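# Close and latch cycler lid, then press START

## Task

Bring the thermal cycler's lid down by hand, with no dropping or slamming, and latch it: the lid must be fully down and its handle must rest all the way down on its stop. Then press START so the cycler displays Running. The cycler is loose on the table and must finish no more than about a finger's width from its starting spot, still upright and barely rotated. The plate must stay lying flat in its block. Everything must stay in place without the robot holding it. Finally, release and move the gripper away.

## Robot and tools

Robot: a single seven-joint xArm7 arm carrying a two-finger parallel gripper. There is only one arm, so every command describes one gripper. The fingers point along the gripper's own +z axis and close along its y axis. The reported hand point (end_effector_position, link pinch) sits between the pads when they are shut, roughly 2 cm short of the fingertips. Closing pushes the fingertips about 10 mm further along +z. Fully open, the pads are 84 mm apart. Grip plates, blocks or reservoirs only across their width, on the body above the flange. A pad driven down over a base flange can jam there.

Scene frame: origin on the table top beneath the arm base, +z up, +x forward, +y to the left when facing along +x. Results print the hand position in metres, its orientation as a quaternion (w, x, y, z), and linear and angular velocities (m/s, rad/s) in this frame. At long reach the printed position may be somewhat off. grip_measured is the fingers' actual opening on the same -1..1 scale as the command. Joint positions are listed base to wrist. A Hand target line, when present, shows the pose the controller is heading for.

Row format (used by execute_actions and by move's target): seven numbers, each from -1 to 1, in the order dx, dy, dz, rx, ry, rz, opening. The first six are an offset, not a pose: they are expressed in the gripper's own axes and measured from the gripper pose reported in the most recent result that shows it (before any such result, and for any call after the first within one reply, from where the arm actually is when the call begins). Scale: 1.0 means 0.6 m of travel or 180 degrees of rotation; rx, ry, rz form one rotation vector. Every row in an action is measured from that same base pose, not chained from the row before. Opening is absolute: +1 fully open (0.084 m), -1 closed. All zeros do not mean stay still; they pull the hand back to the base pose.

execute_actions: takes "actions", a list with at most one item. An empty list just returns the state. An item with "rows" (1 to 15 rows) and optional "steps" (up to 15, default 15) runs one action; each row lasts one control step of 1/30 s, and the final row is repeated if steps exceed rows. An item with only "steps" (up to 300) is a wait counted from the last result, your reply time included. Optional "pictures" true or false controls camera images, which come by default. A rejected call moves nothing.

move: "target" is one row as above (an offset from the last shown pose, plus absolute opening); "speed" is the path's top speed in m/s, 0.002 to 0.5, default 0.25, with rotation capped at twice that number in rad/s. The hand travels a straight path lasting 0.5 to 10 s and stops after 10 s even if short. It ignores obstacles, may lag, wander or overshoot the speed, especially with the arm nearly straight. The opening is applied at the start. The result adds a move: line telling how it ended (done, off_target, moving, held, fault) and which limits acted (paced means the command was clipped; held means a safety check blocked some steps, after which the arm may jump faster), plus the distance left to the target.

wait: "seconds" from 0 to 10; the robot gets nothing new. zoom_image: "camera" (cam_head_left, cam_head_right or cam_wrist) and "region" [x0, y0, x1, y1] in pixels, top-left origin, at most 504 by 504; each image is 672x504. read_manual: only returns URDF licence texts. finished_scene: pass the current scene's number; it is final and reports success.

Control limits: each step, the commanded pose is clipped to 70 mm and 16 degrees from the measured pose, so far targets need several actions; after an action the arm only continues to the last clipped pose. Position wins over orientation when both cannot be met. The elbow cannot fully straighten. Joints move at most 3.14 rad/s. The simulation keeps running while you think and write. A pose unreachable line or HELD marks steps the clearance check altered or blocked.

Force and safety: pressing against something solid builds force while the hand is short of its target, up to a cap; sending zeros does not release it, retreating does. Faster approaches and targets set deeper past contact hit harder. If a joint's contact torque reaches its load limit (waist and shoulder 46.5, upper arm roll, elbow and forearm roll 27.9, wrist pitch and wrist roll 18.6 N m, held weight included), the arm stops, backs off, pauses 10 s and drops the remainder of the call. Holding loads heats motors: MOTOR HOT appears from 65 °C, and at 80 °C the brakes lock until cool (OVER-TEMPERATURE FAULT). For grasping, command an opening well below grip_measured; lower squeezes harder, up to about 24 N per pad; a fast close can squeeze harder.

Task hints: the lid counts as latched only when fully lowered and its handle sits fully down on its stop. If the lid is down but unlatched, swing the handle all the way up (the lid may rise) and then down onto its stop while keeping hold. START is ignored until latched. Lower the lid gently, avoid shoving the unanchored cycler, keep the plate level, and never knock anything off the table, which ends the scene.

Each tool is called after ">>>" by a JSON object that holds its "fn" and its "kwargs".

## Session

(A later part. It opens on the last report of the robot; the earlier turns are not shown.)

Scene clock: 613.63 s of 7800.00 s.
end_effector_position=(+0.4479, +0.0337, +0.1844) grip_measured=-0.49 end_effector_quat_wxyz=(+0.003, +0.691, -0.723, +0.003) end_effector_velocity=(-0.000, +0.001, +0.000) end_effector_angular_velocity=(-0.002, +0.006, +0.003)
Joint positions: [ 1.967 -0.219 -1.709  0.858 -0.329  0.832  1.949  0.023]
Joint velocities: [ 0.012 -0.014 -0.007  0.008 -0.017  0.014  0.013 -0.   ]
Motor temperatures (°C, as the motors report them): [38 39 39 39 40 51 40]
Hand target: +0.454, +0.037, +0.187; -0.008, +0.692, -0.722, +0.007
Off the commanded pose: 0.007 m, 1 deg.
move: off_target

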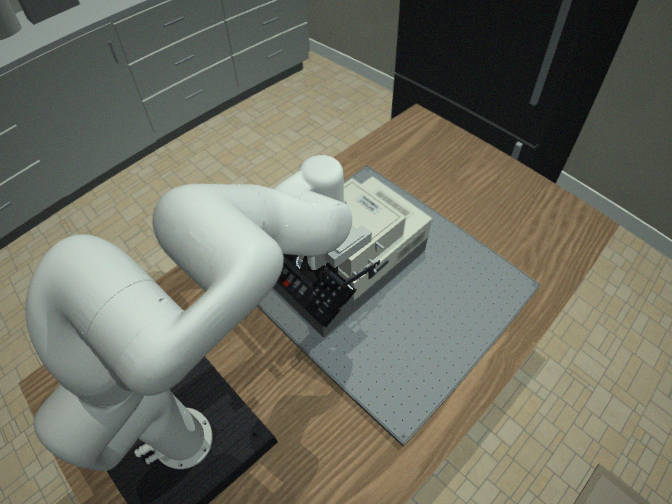

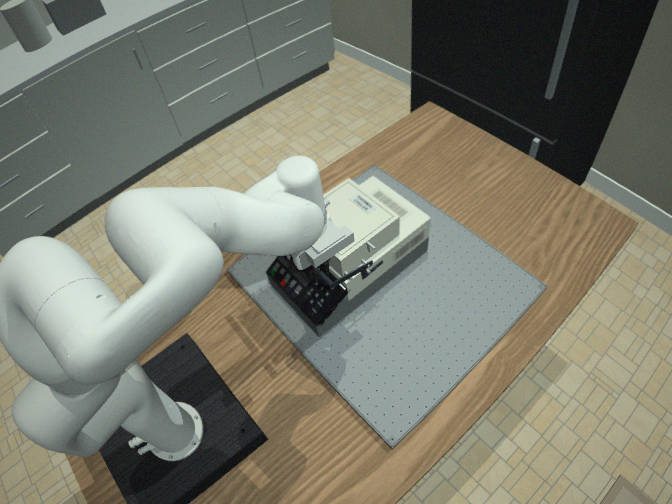

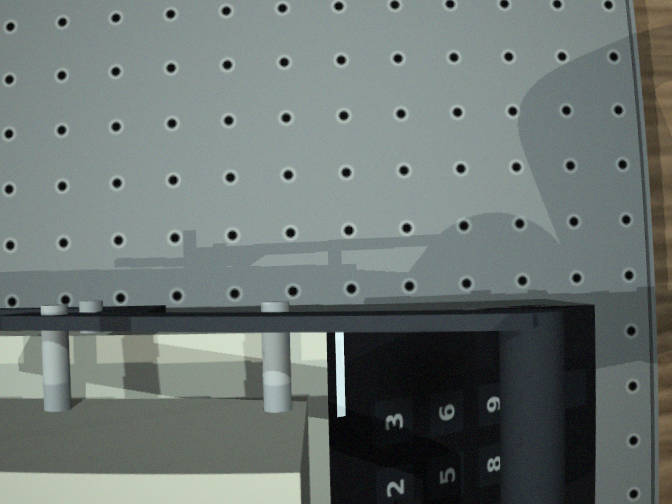

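>>> {"fn": "move", "kwargs": {"target": [-0.005,-0.025,-0.004,0,0,-0.006,-1], "speed": 0.01}}

>>> {"fn": "move", "kwargs": {"target": [0,0.008,0,0.003,0,0,-0.25], "speed": 0.03}}

>>> {"fn": "move", "kwargs": {"target": [-0.21,0,0,0,0,0,-0.25], "speed": 0.06}}

>>> {"fn": "move", "kwargs": {"target": [0,0,0,0,0,0,-1]}}

Scene clock: 616.77 s of 7800.00 s.
end_effector_position=(+0.4578, +0.0339, +0.1849) grip_measured=-0.53 end_effector_quat_wxyz=(+0.012, +0.698, -0.716, -0.001) end_effector_velocity=(-0.000, +0.001, -0.001) end_effector_angular_velocity=(-0.003, +0.004, +0.004)
Joint positions: [ 2.078 -0.298 -1.8    0.921 -0.415  0.892  1.993  0.021]
Joint velocities: [ 0.004 -0.014  0.001  0.005 -0.018  0.01   0.012  0.001]
Motor temperatures (°C, as the motors report them): [38 39 39 40 40 51 40]
Hand target: +0.463, +0.036, +0.187; +0.003, +0.698, -0.716, +0.002
Off the commanded pose: 0.006 m, 1 deg.
move: off_target

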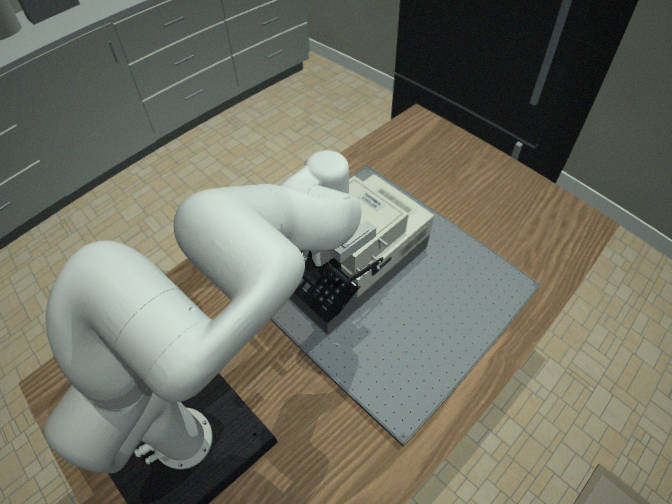

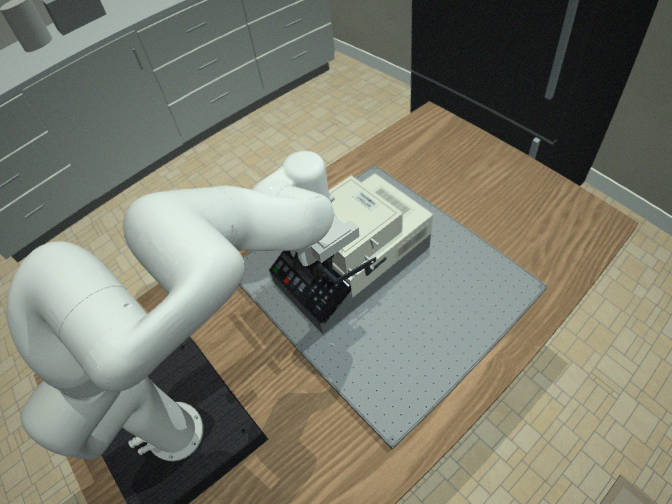

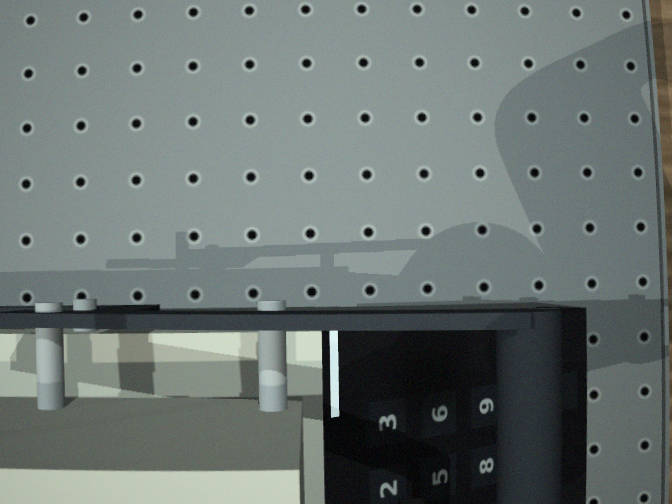

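Scene clock: 617.87 s of 7800.00 s.
end_effector_position=(+0.4532, +0.0339, +0.1850) grip_measured=-0.27 end_effector_quat_wxyz=(+0.008, +0.698, -0.716, +0.002) end_effector_velocity=(-0.002, +0.000, -0.001) end_effector_angular_velocity=(-0.001, +0.006, +0.001)
Joint positions: [ 2.024 -0.273 -1.751  0.893 -0.396  0.869  1.981  0.032]
Joint velocities: [-0.001  0.     0.001 -0.003  0.001  0.003 -0.     0.   ]
Motor temperatures (°C, as the motors report them): [38 39 39 40 40 51 40]
Hand target: +0.453, +0.034, +0.185; +0.009, +0.698, -0.716, +0.002
Off the commanded pose: 0.000 m, 0 deg.
move: done

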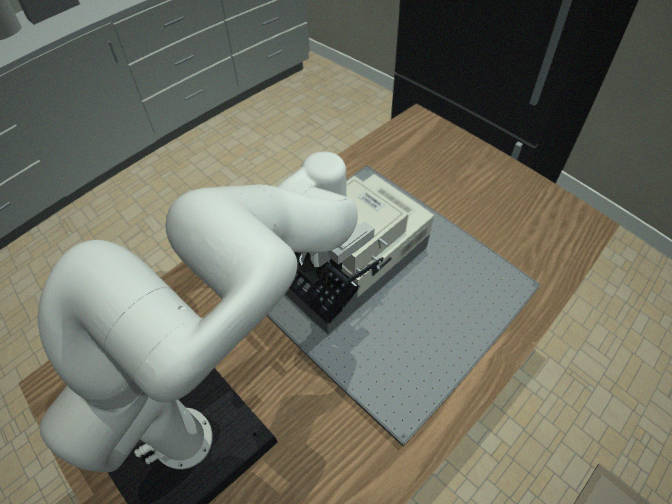

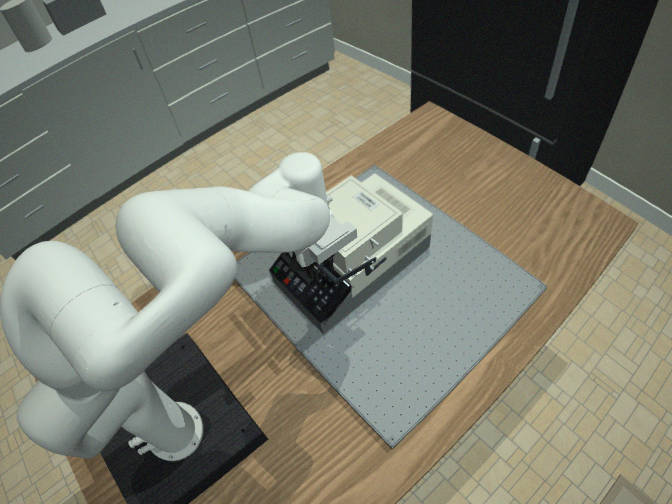

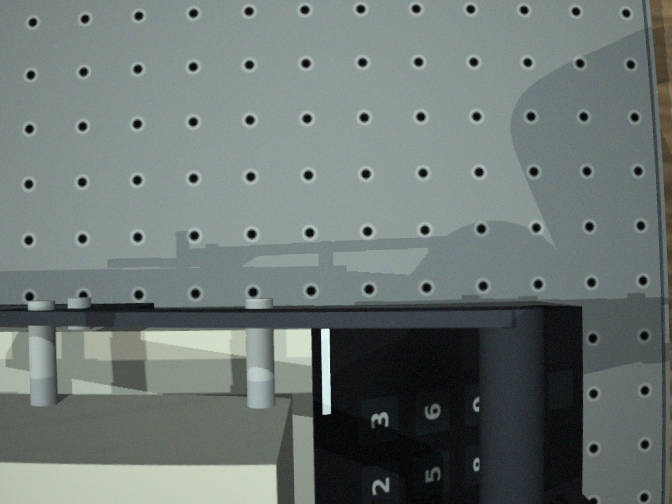

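Scene clock: 620.30 s of 7800.00 s.
end_effector_position=(+0.4562, +0.1602, +0.1832) grip_measured=-0.28 end_effector_quat_wxyz=(+0.008, +0.698, -0.716, +0.002) end_effector_velocity=(+0.001, +0.001, -0.000) end_effector_angular_velocity=(-0.001, +0.001, -0.003)
Joint positions: [ 2.505 -0.398 -1.933  1.021 -0.51   0.935  2.318  0.032]
Joint velocities: [ 0.008 -0.004 -0.005  0.005 -0.003  0.003  0.006 -0.   ]
Motor temperatures (°C, as the motors report them): [37 39 39 40 40 51 40]
Hand target: +0.456, +0.160, +0.183; +0.008, +0.698, -0.716, +0.001
Off the commanded pose: 0.000 m, 0 deg.
move: done

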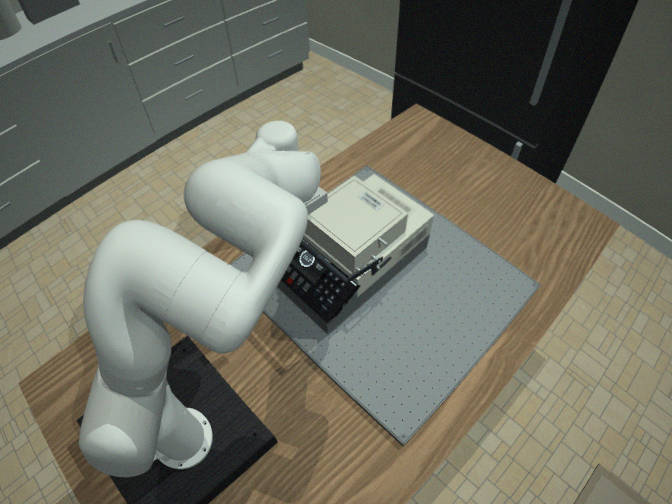

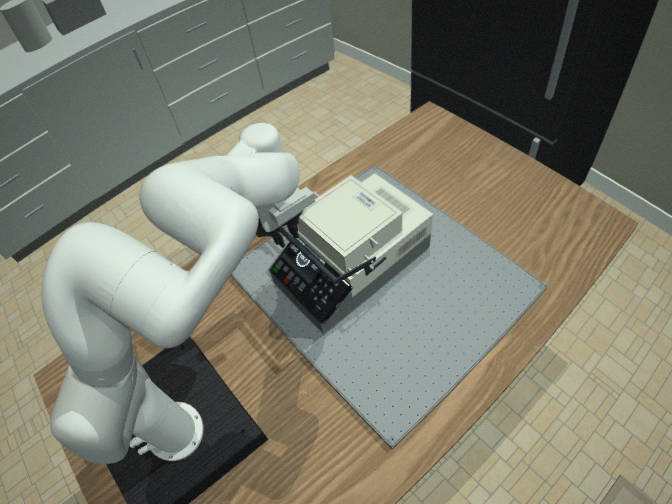

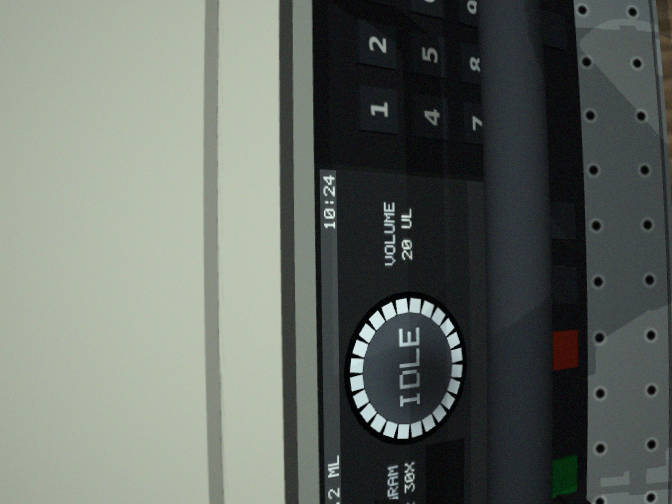

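Scene clock: 620.80 s of 7800.00 s.
end_effector_position=(+0.4540, +0.1612, +0.1819) grip_measured=-0.73 end_effector_quat_wxyz=(+0.010, +0.699, -0.715, +0.000) end_effector_velocity=(+0.001, -0.001, +0.001) end_effector_angular_velocity=(-0.001, -0.003, -0.003)
Joint positions: [ 2.507 -0.399 -1.933  1.017 -0.508  0.935  2.318  0.012]
Joint velocities: [-0.001  0.002 -0.     0.002  0.    -0.     0.001  0.   ]
Motor temperatures (°C, as the motors report them): [37 39 39 40 40 51 40]
Hand target: +0.456, +0.160, +0.183; +0.008, +0.698, -0.716, +0.002
Off the commanded pose: 0.003 m, 0 deg.
move: done

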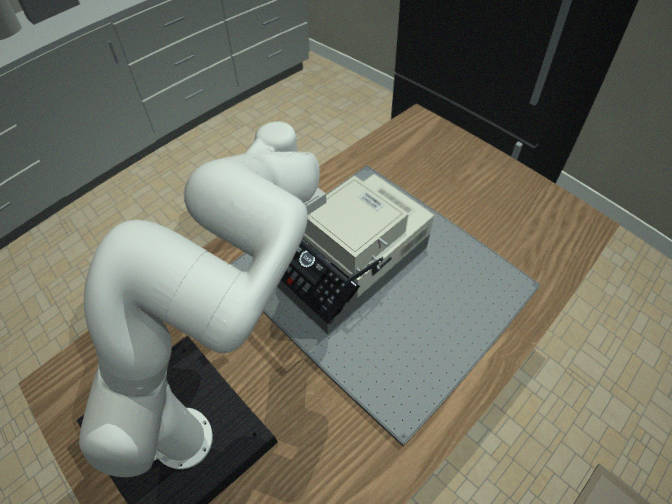

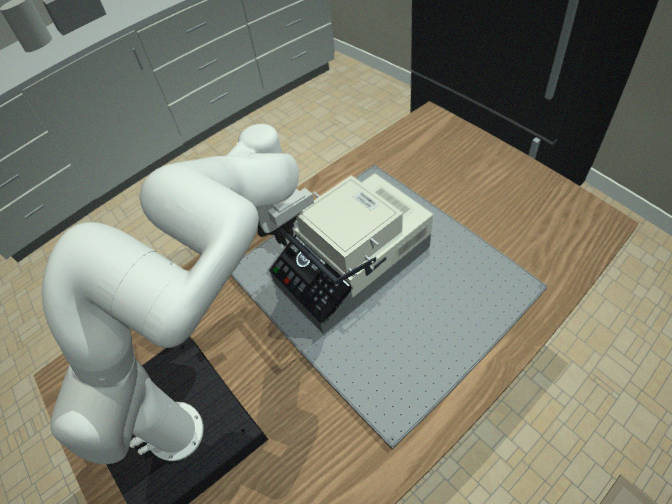

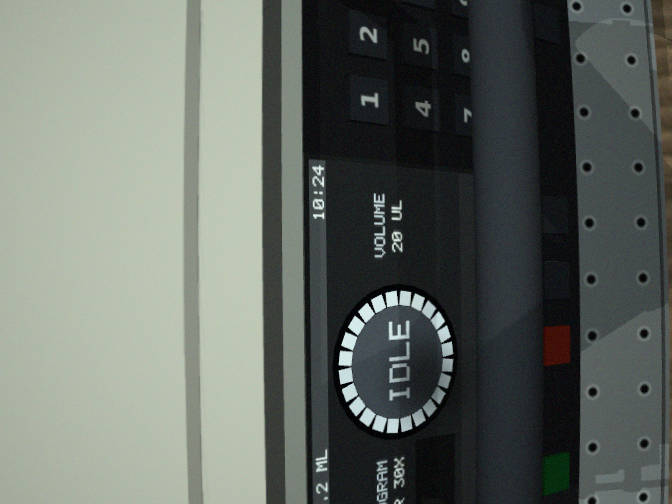

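>>> {"fn": "move", "kwargs": {"target": [-0.005,-0.025,-0.003,0.004,0,0.014,-1], "speed": 0.01}}

>>> {"fn": "move", "kwargs": {"target": [0,-0.02,-0.002,0.004,0,0.01,-1], "speed": 0.01}}

>>> {"fn": "move", "kwargs": {"target": [0,0,0,0,0,0,-0.2]}}

>>> {"fn": "move", "kwargs": {"target": [0,0,-0.2,0,0,0,-1], "speed": 0.1}}

>>> {"fn": "move", "kwargs": {"target": [0.075,0.1,-0.33,0,0,-0.525,-1]}}

Scene clock: 626.57 s of 7800.00 s.
end_effector_position=(+0.4680, +0.1633, +0.1825) grip_measured=-0.73 end_effector_quat_wxyz=(+0.007, +0.683, -0.730, +0.004) end_effector_velocity=(+0.000, +0.000, +0.000) end_effector_angular_velocity=(-0.001, +0.000, -0.002)
Joint positions: [ 2.566 -0.429 -1.984  1.066 -0.535  0.949  2.371  0.012]
Joint velocities: [ 0.003 -0.    -0.001  0.002 -0.     0.002  0.003 -0.   ]
Motor temperatures (°C, as the motors report them): [38 39 39 41 40 51 40]
Hand target: +0.469, +0.164, +0.184; +0.005, +0.683, -0.730, +0.005
Off the commanded pose: 0.002 m, 0 deg.
After step 90, 0.40 s passed at rest.
move: done

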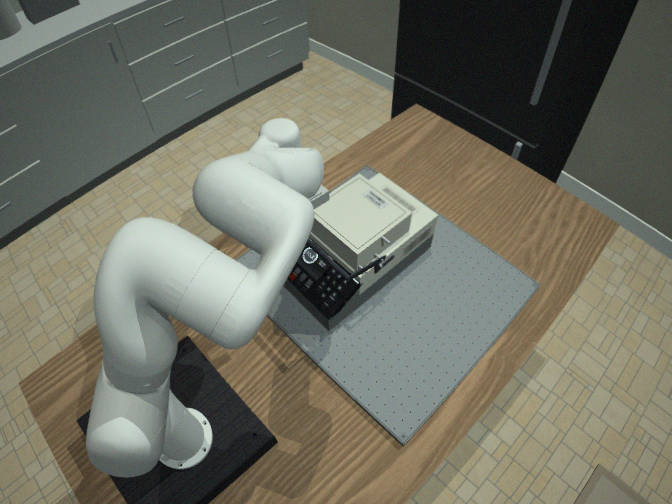

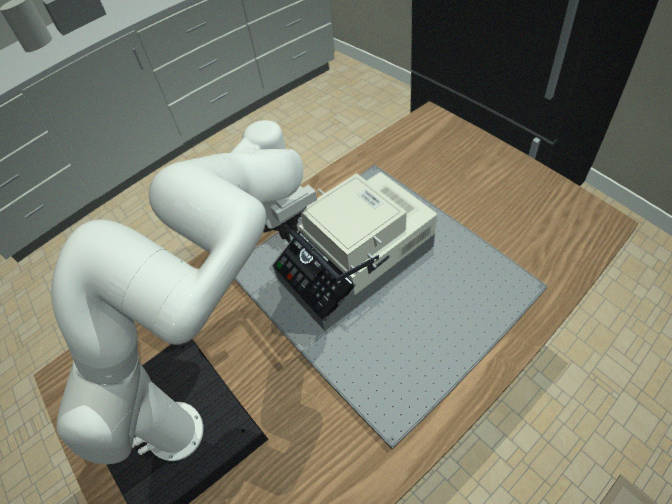

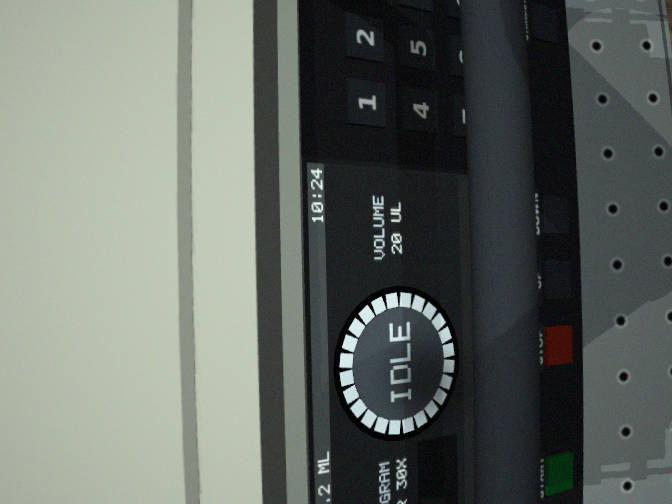

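Scene clock: 628.57 s of 7800.00 s.
end_effector_position=(+0.4788, +0.1628, +0.1827) grip_measured=-0.73 end_effector_quat_wxyz=(-0.003, -0.672, +0.741, -0.008) end_effector_velocity=(-0.000, -0.001, +0.000) end_effector_angular_velocity=(-0.005, -0.001, +0.001)
Joint positions: [ 2.599 -0.449 -2.016  1.098 -0.554  0.953  2.403  0.012]
Joint velocities: [ 0.002  0.005 -0.003 -0.001  0.001  0.001 -0.001 -0.   ]
Motor temperatures (°C, as the motors report them): [38 39 39 41 40 51 40]
Hand target: +0.480, +0.162, +0.184; -0.003, -0.672, +0.741, -0.009
Off the commanded pose: 0.002 m, 0 deg.
move: done

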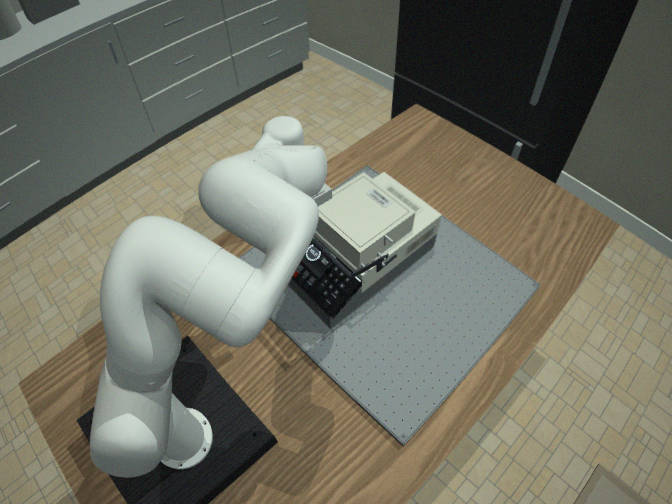

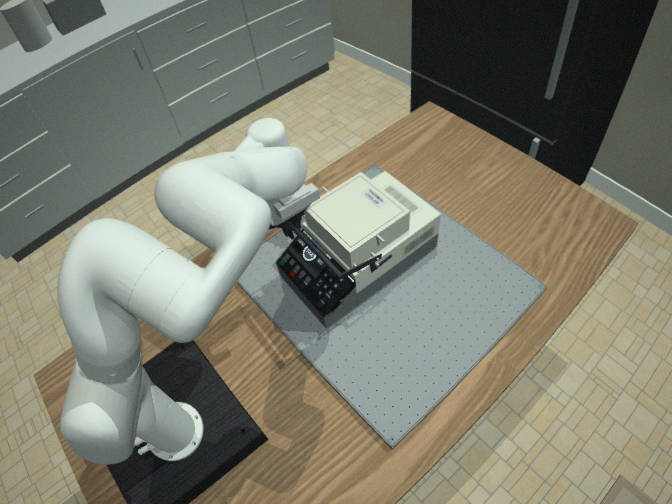

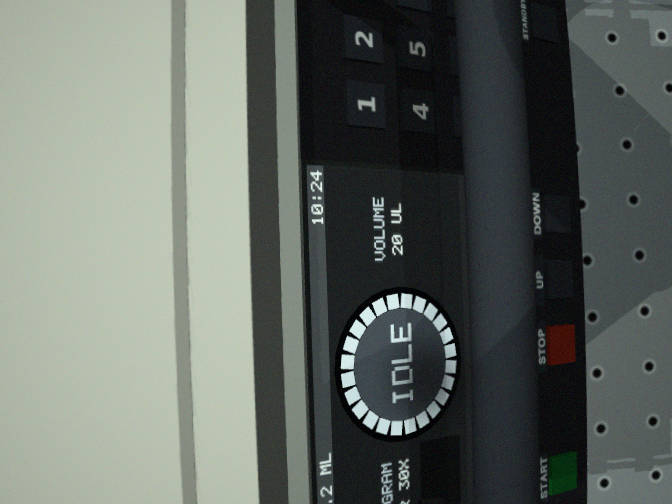

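Scene clock: 629.07 s of 7800.00 s.
end_effector_position=(+0.4804, +0.1607, +0.1837) grip_measured=-0.23 end_effector_quat_wxyz=(-0.003, -0.670, +0.742, -0.010) end_effector_velocity=(-0.001, +0.003, -0.001) end_effector_angular_velocity=(+0.007, +0.002, +0.004)
Joint positions: [ 2.596 -0.447 -2.017  1.1   -0.555  0.954  2.403  0.034]
Joint velocities: [ 0.002 -0.006  0.001 -0.001 -0.    -0.004 -0.001 -0.   ]
Motor temperatures (°C, as the motors report them): [38 39 39 41 40 51 40]
Hand target: +0.479, +0.163, +0.183; -0.003, -0.672, +0.741, -0.008
Off the commanded pose: 0.003 m, 0 deg.
move: done

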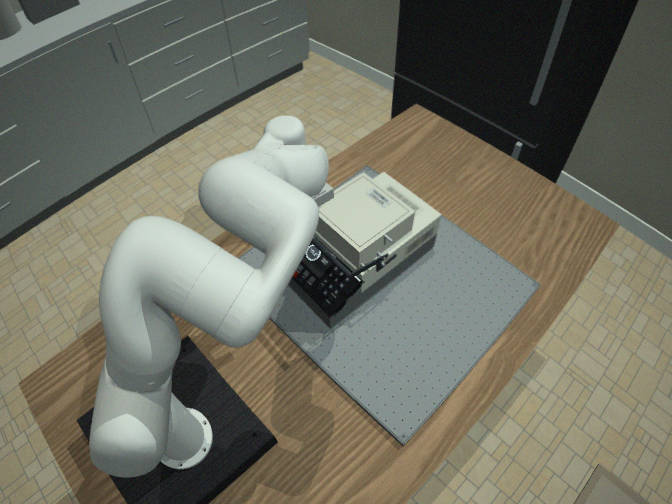

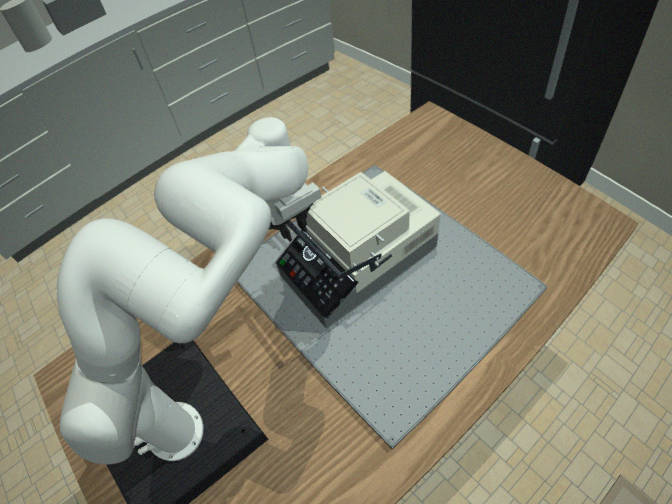

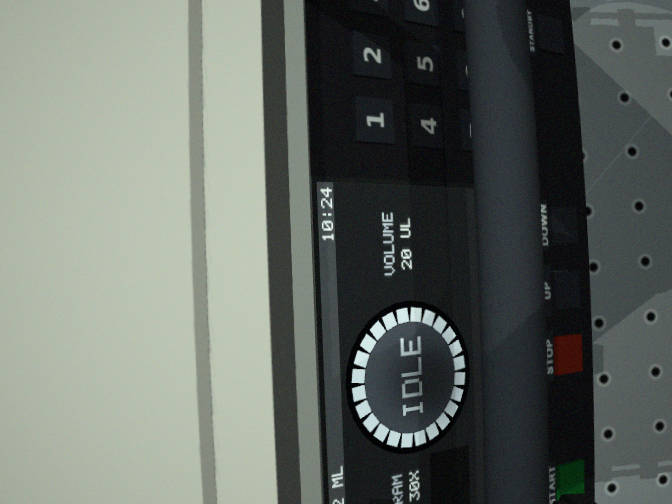

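Scene clock: 630.80 s of 7800.00 s.
end_effector_position=(+0.4719, +0.1643, +0.2954) grip_measured=-0.74 end_effector_quat_wxyz=(-0.013, -0.674, +0.739, -0.007) end_effector_velocity=(-0.003, -0.003, -0.002) end_effector_angular_velocity=(-0.009, +0.011, +0.004)
Joint positions: [ 2.434 -0.249 -1.822  1.249 -0.306  1.206  2.239  0.012]
Joint velocities: [-0.     0.002 -0.002 -0.005 -0.001  0.009 -0.005 -0.001]
Motor temperatures (°C, as the motors report them): [38 39 39 42 40 51 40]
Hand target: +0.479, +0.164, +0.304; -0.003, -0.671, +0.742, -0.010
Off the commanded pose: 0.011 m, 1 deg.
move: off_target

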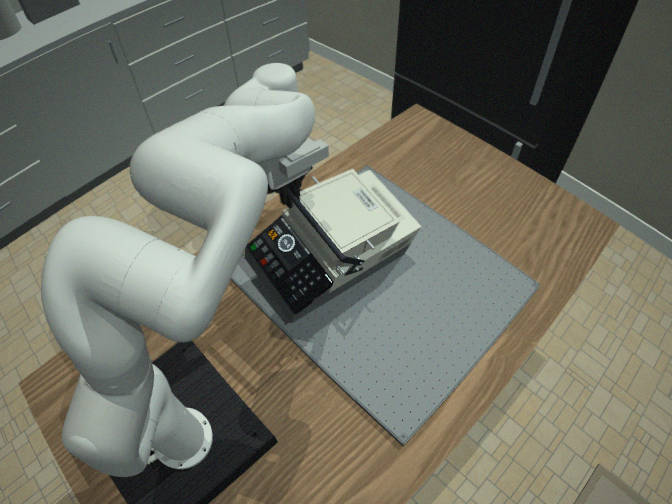

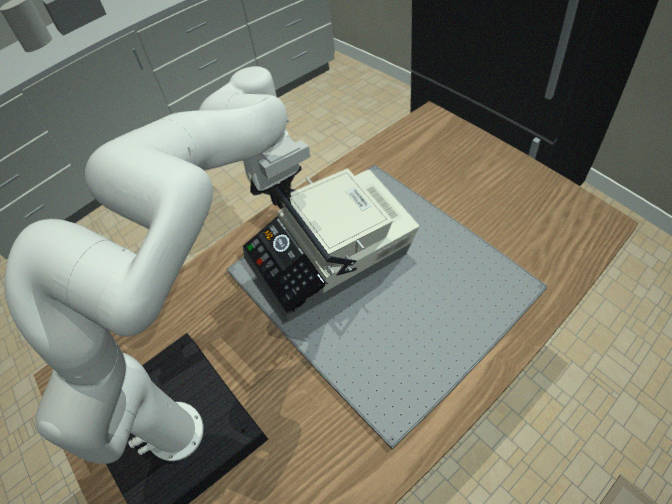

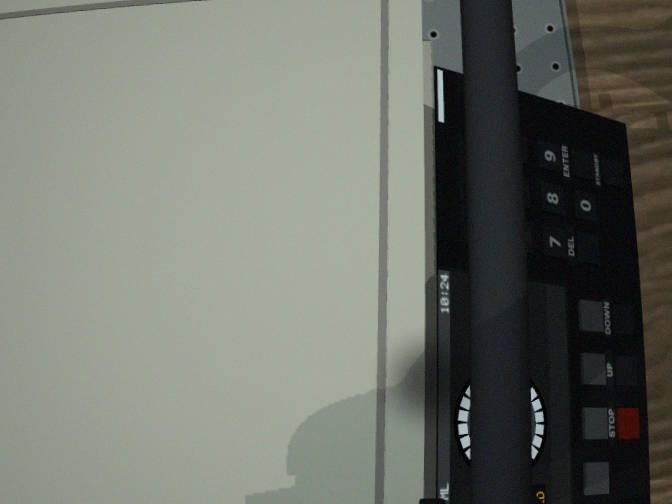

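Scene clock: 634.53 s of 7800.00 s.
end_effector_position=(+0.4097, +0.1312, +0.4948) grip_measured=-1.00 end_effector_quat_wxyz=(+0.013, +1.000, -0.006, -0.005) end_effector_velocity=(+0.000, -0.000, +0.002) end_effector_angular_velocity=(+0.001, -0.000, +0.008)
Joint positions: [ 2.052 -0.46  -1.119  1.625 -0.466  1.832  0.73   0.   ]
Joint velocities: [ 0.004  0.001 -0.002  0.007  0.     0.004 -0.009  0.   ]
Motor temperatures (°C, as the motors report them): [38 39 39 43 40 50 40]
Hand target: +0.410, +0.131, +0.495; +0.013, +1.000, -0.006, -0.005
Off the commanded pose: 0.001 m, 0 deg.
move: done

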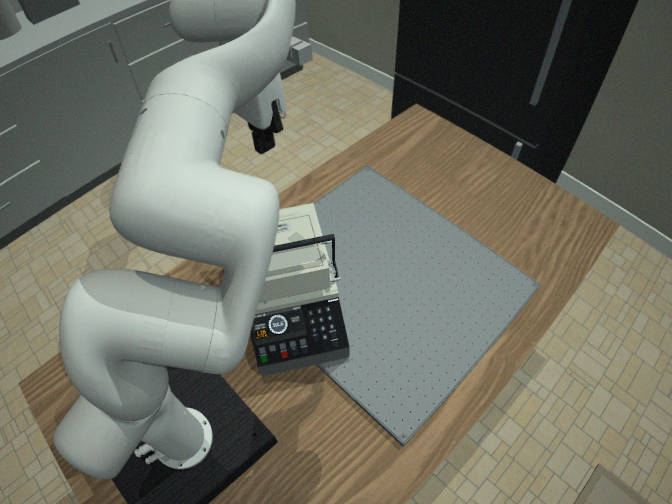

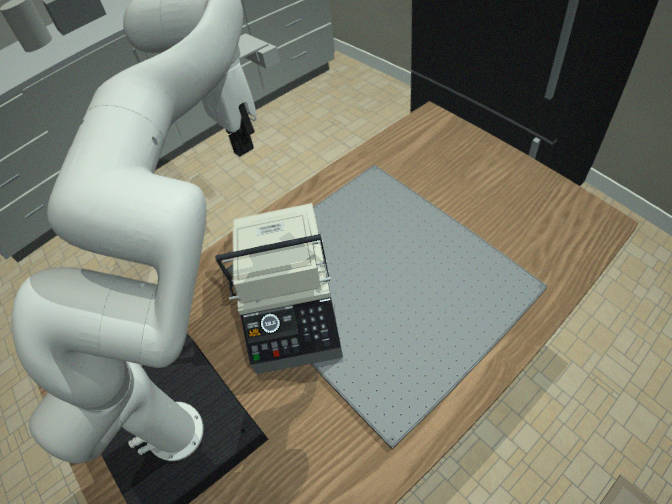

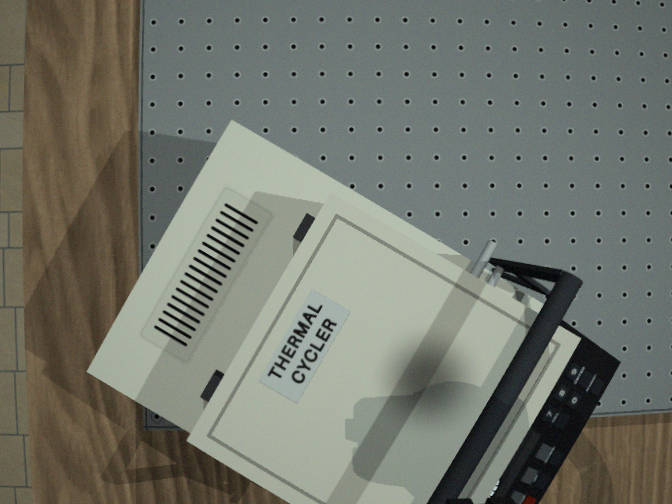

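>>> {"fn": "move", "kwargs": {"target": [-0.07,0.05,0.22,0,0,0.175,-0.2], "speed": 0.2}}

Scene clock: 639.07 s of 7800.00 s.
end_effector_position=(+0.3660, +0.0978, +0.3645) grip_measured=-0.21 end_effector_quat_wxyz=(+0.014, +0.961, -0.278, -0.002) end_effector_velocity=(-0.001, -0.001, -0.003) end_effector_angular_velocity=(-0.001, +0.001, -0.007)
Joint positions: [ 1.666 -0.692 -0.889  1.021 -0.558  1.531  1.365  0.035]
Joint velocities: [-0.005 -0.003  0.001 -0.01  -0.001 -0.005  0.008 -0.   ]
Motor temperatures (°C, as the motors report them): [38 39 39 42 40 50 40]
Hand target: +0.366, +0.098, +0.364; +0.015, +0.960, -0.278, -0.002
Off the commanded pose: 0.001 m, 0 deg.
move: done

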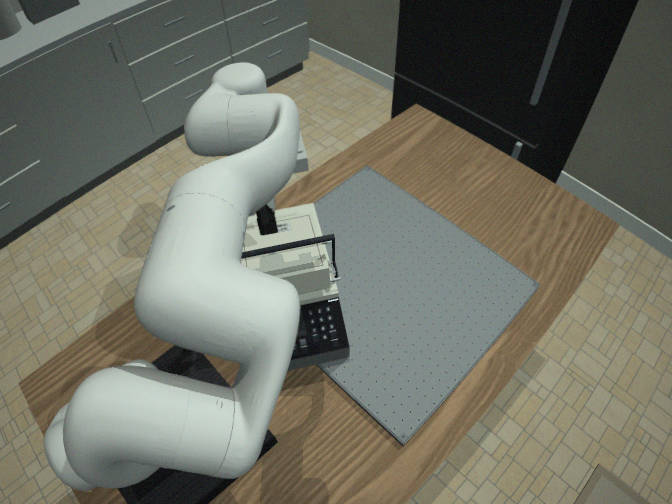

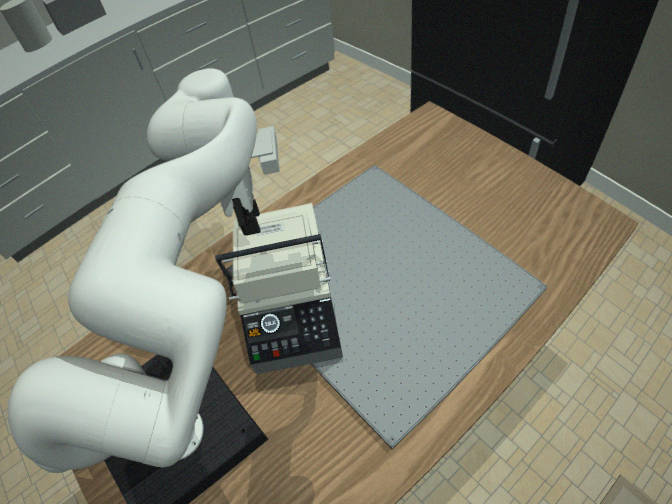

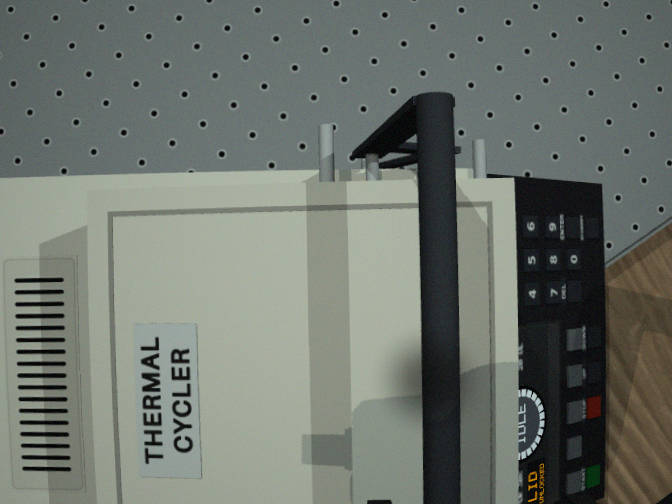

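>>> {"fn": "move", "kwargs": {"target": [-0.263,-0.317,0,0,0,0,-1], "speed": 0.2}}

>>> {"fn": "move", "kwargs": {"target": [0,0,0.2,0,0,0,-1], "speed": 0.1}}

Scene clock: 650.63 s of 7800.00 s.
end_effector_position=(+0.3348, +0.3427, +0.3573) grip_measured=-1.00 end_effector_quat_wxyz=(+0.014, +0.960, -0.278, -0.002) end_effector_velocity=(-0.004, +0.005, -0.001) end_effector_angular_velocity=(-0.006, +0.010, +0.010)
Joint positions: [ 2.041  0.017 -1.075  1.327 -0.023  1.338  1.394  0.   ]
Joint velocities: [-0.003  0.031  0.001  0.017  0.03   0.013 -0.021  0.   ]
Motor temperatures (°C, as the motors report them): [37 39 40 40 40 49 40]
Hand target: +0.334, +0.343, +0.357; +0.014, +0.961, -0.277, -0.002
Off the commanded pose: 0.001 m, 0 deg.
After step 90, 6.83 s passed at rest.
move: done

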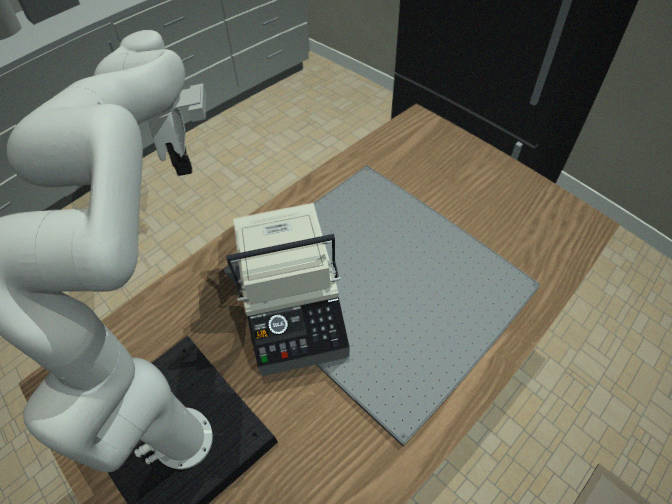

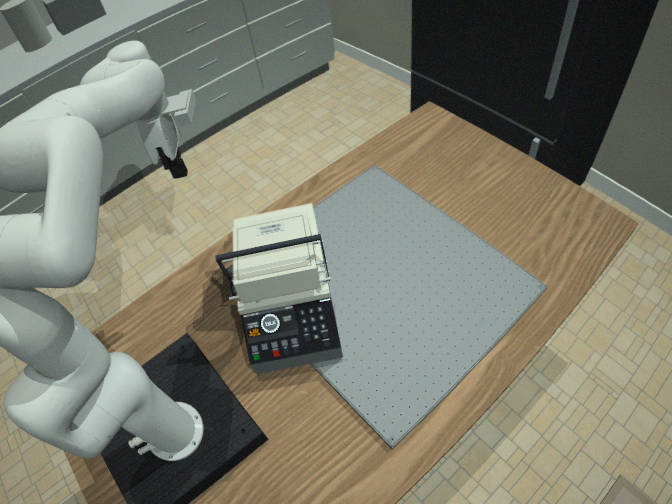

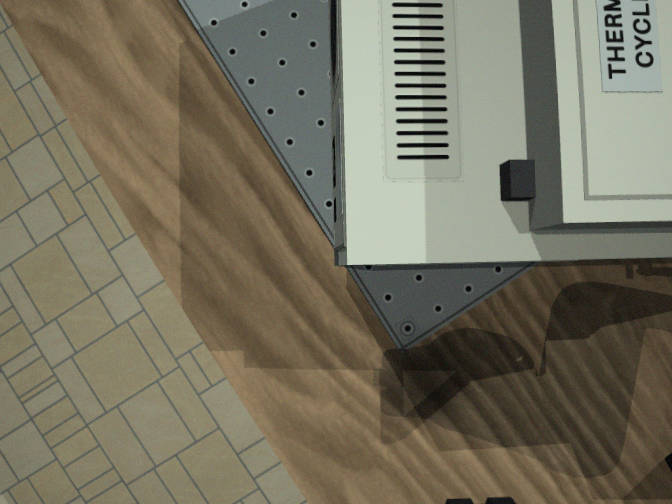

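Scene clock: 652.23 s of 7800.00 s.
end_effector_position=(+0.3339, +0.3392, +0.2377) grip_measured=-1.00 end_effector_quat_wxyz=(+0.014, +0.960, -0.278, -0.001) end_effector_velocity=(-0.000, -0.000, -0.003) end_effector_angular_velocity=(-0.001, +0.002, +0.001)
Joint positions: [ 1.991  0.158 -1.067  1.063  0.117  1.007  1.287  0.   ]
Joint velocities: [-0.004  0.007  0.003 -0.003  0.009 -0.004 -0.007  0.   ]
Motor temperatures (°C, as the motors report them): [37 39 40 40 40 49 40]
Hand target: +0.334, +0.339, +0.237; +0.014, +0.960, -0.278, -0.001
Off the commanded pose: 0.001 m, 0 deg.
move: done

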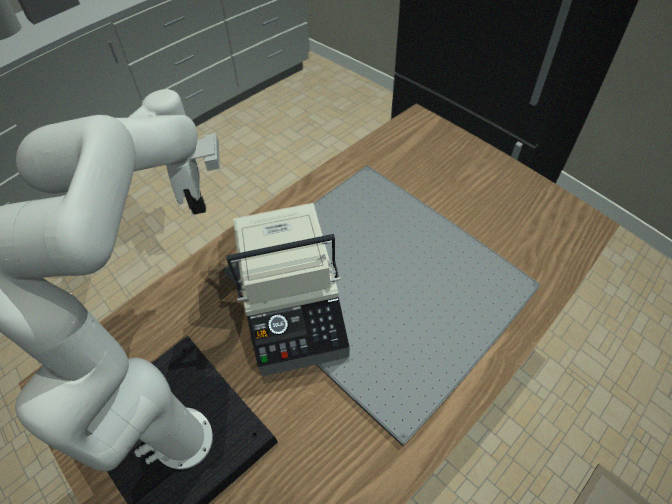

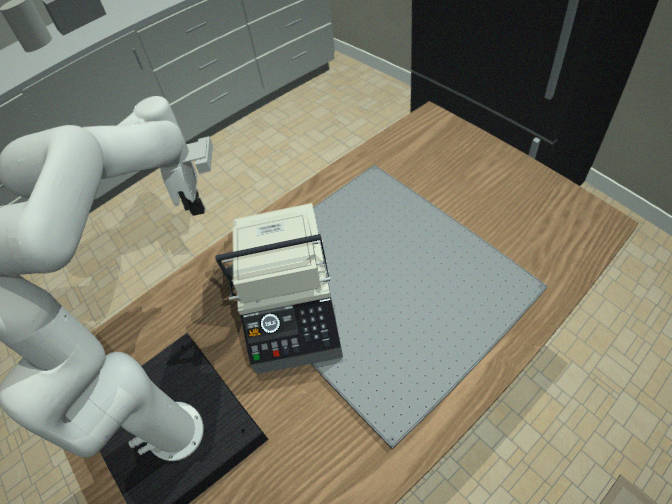

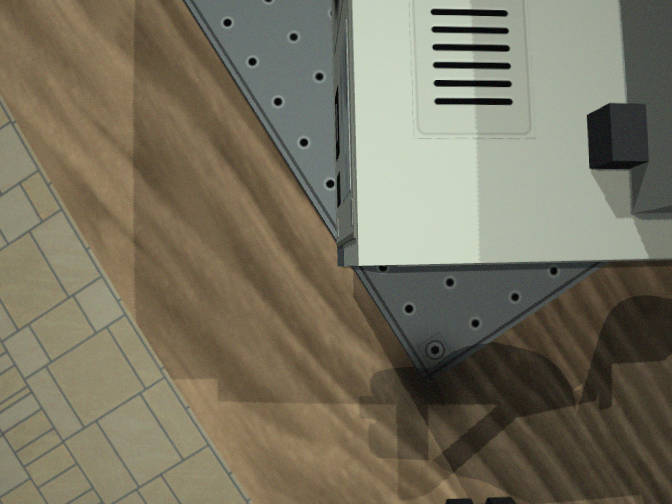

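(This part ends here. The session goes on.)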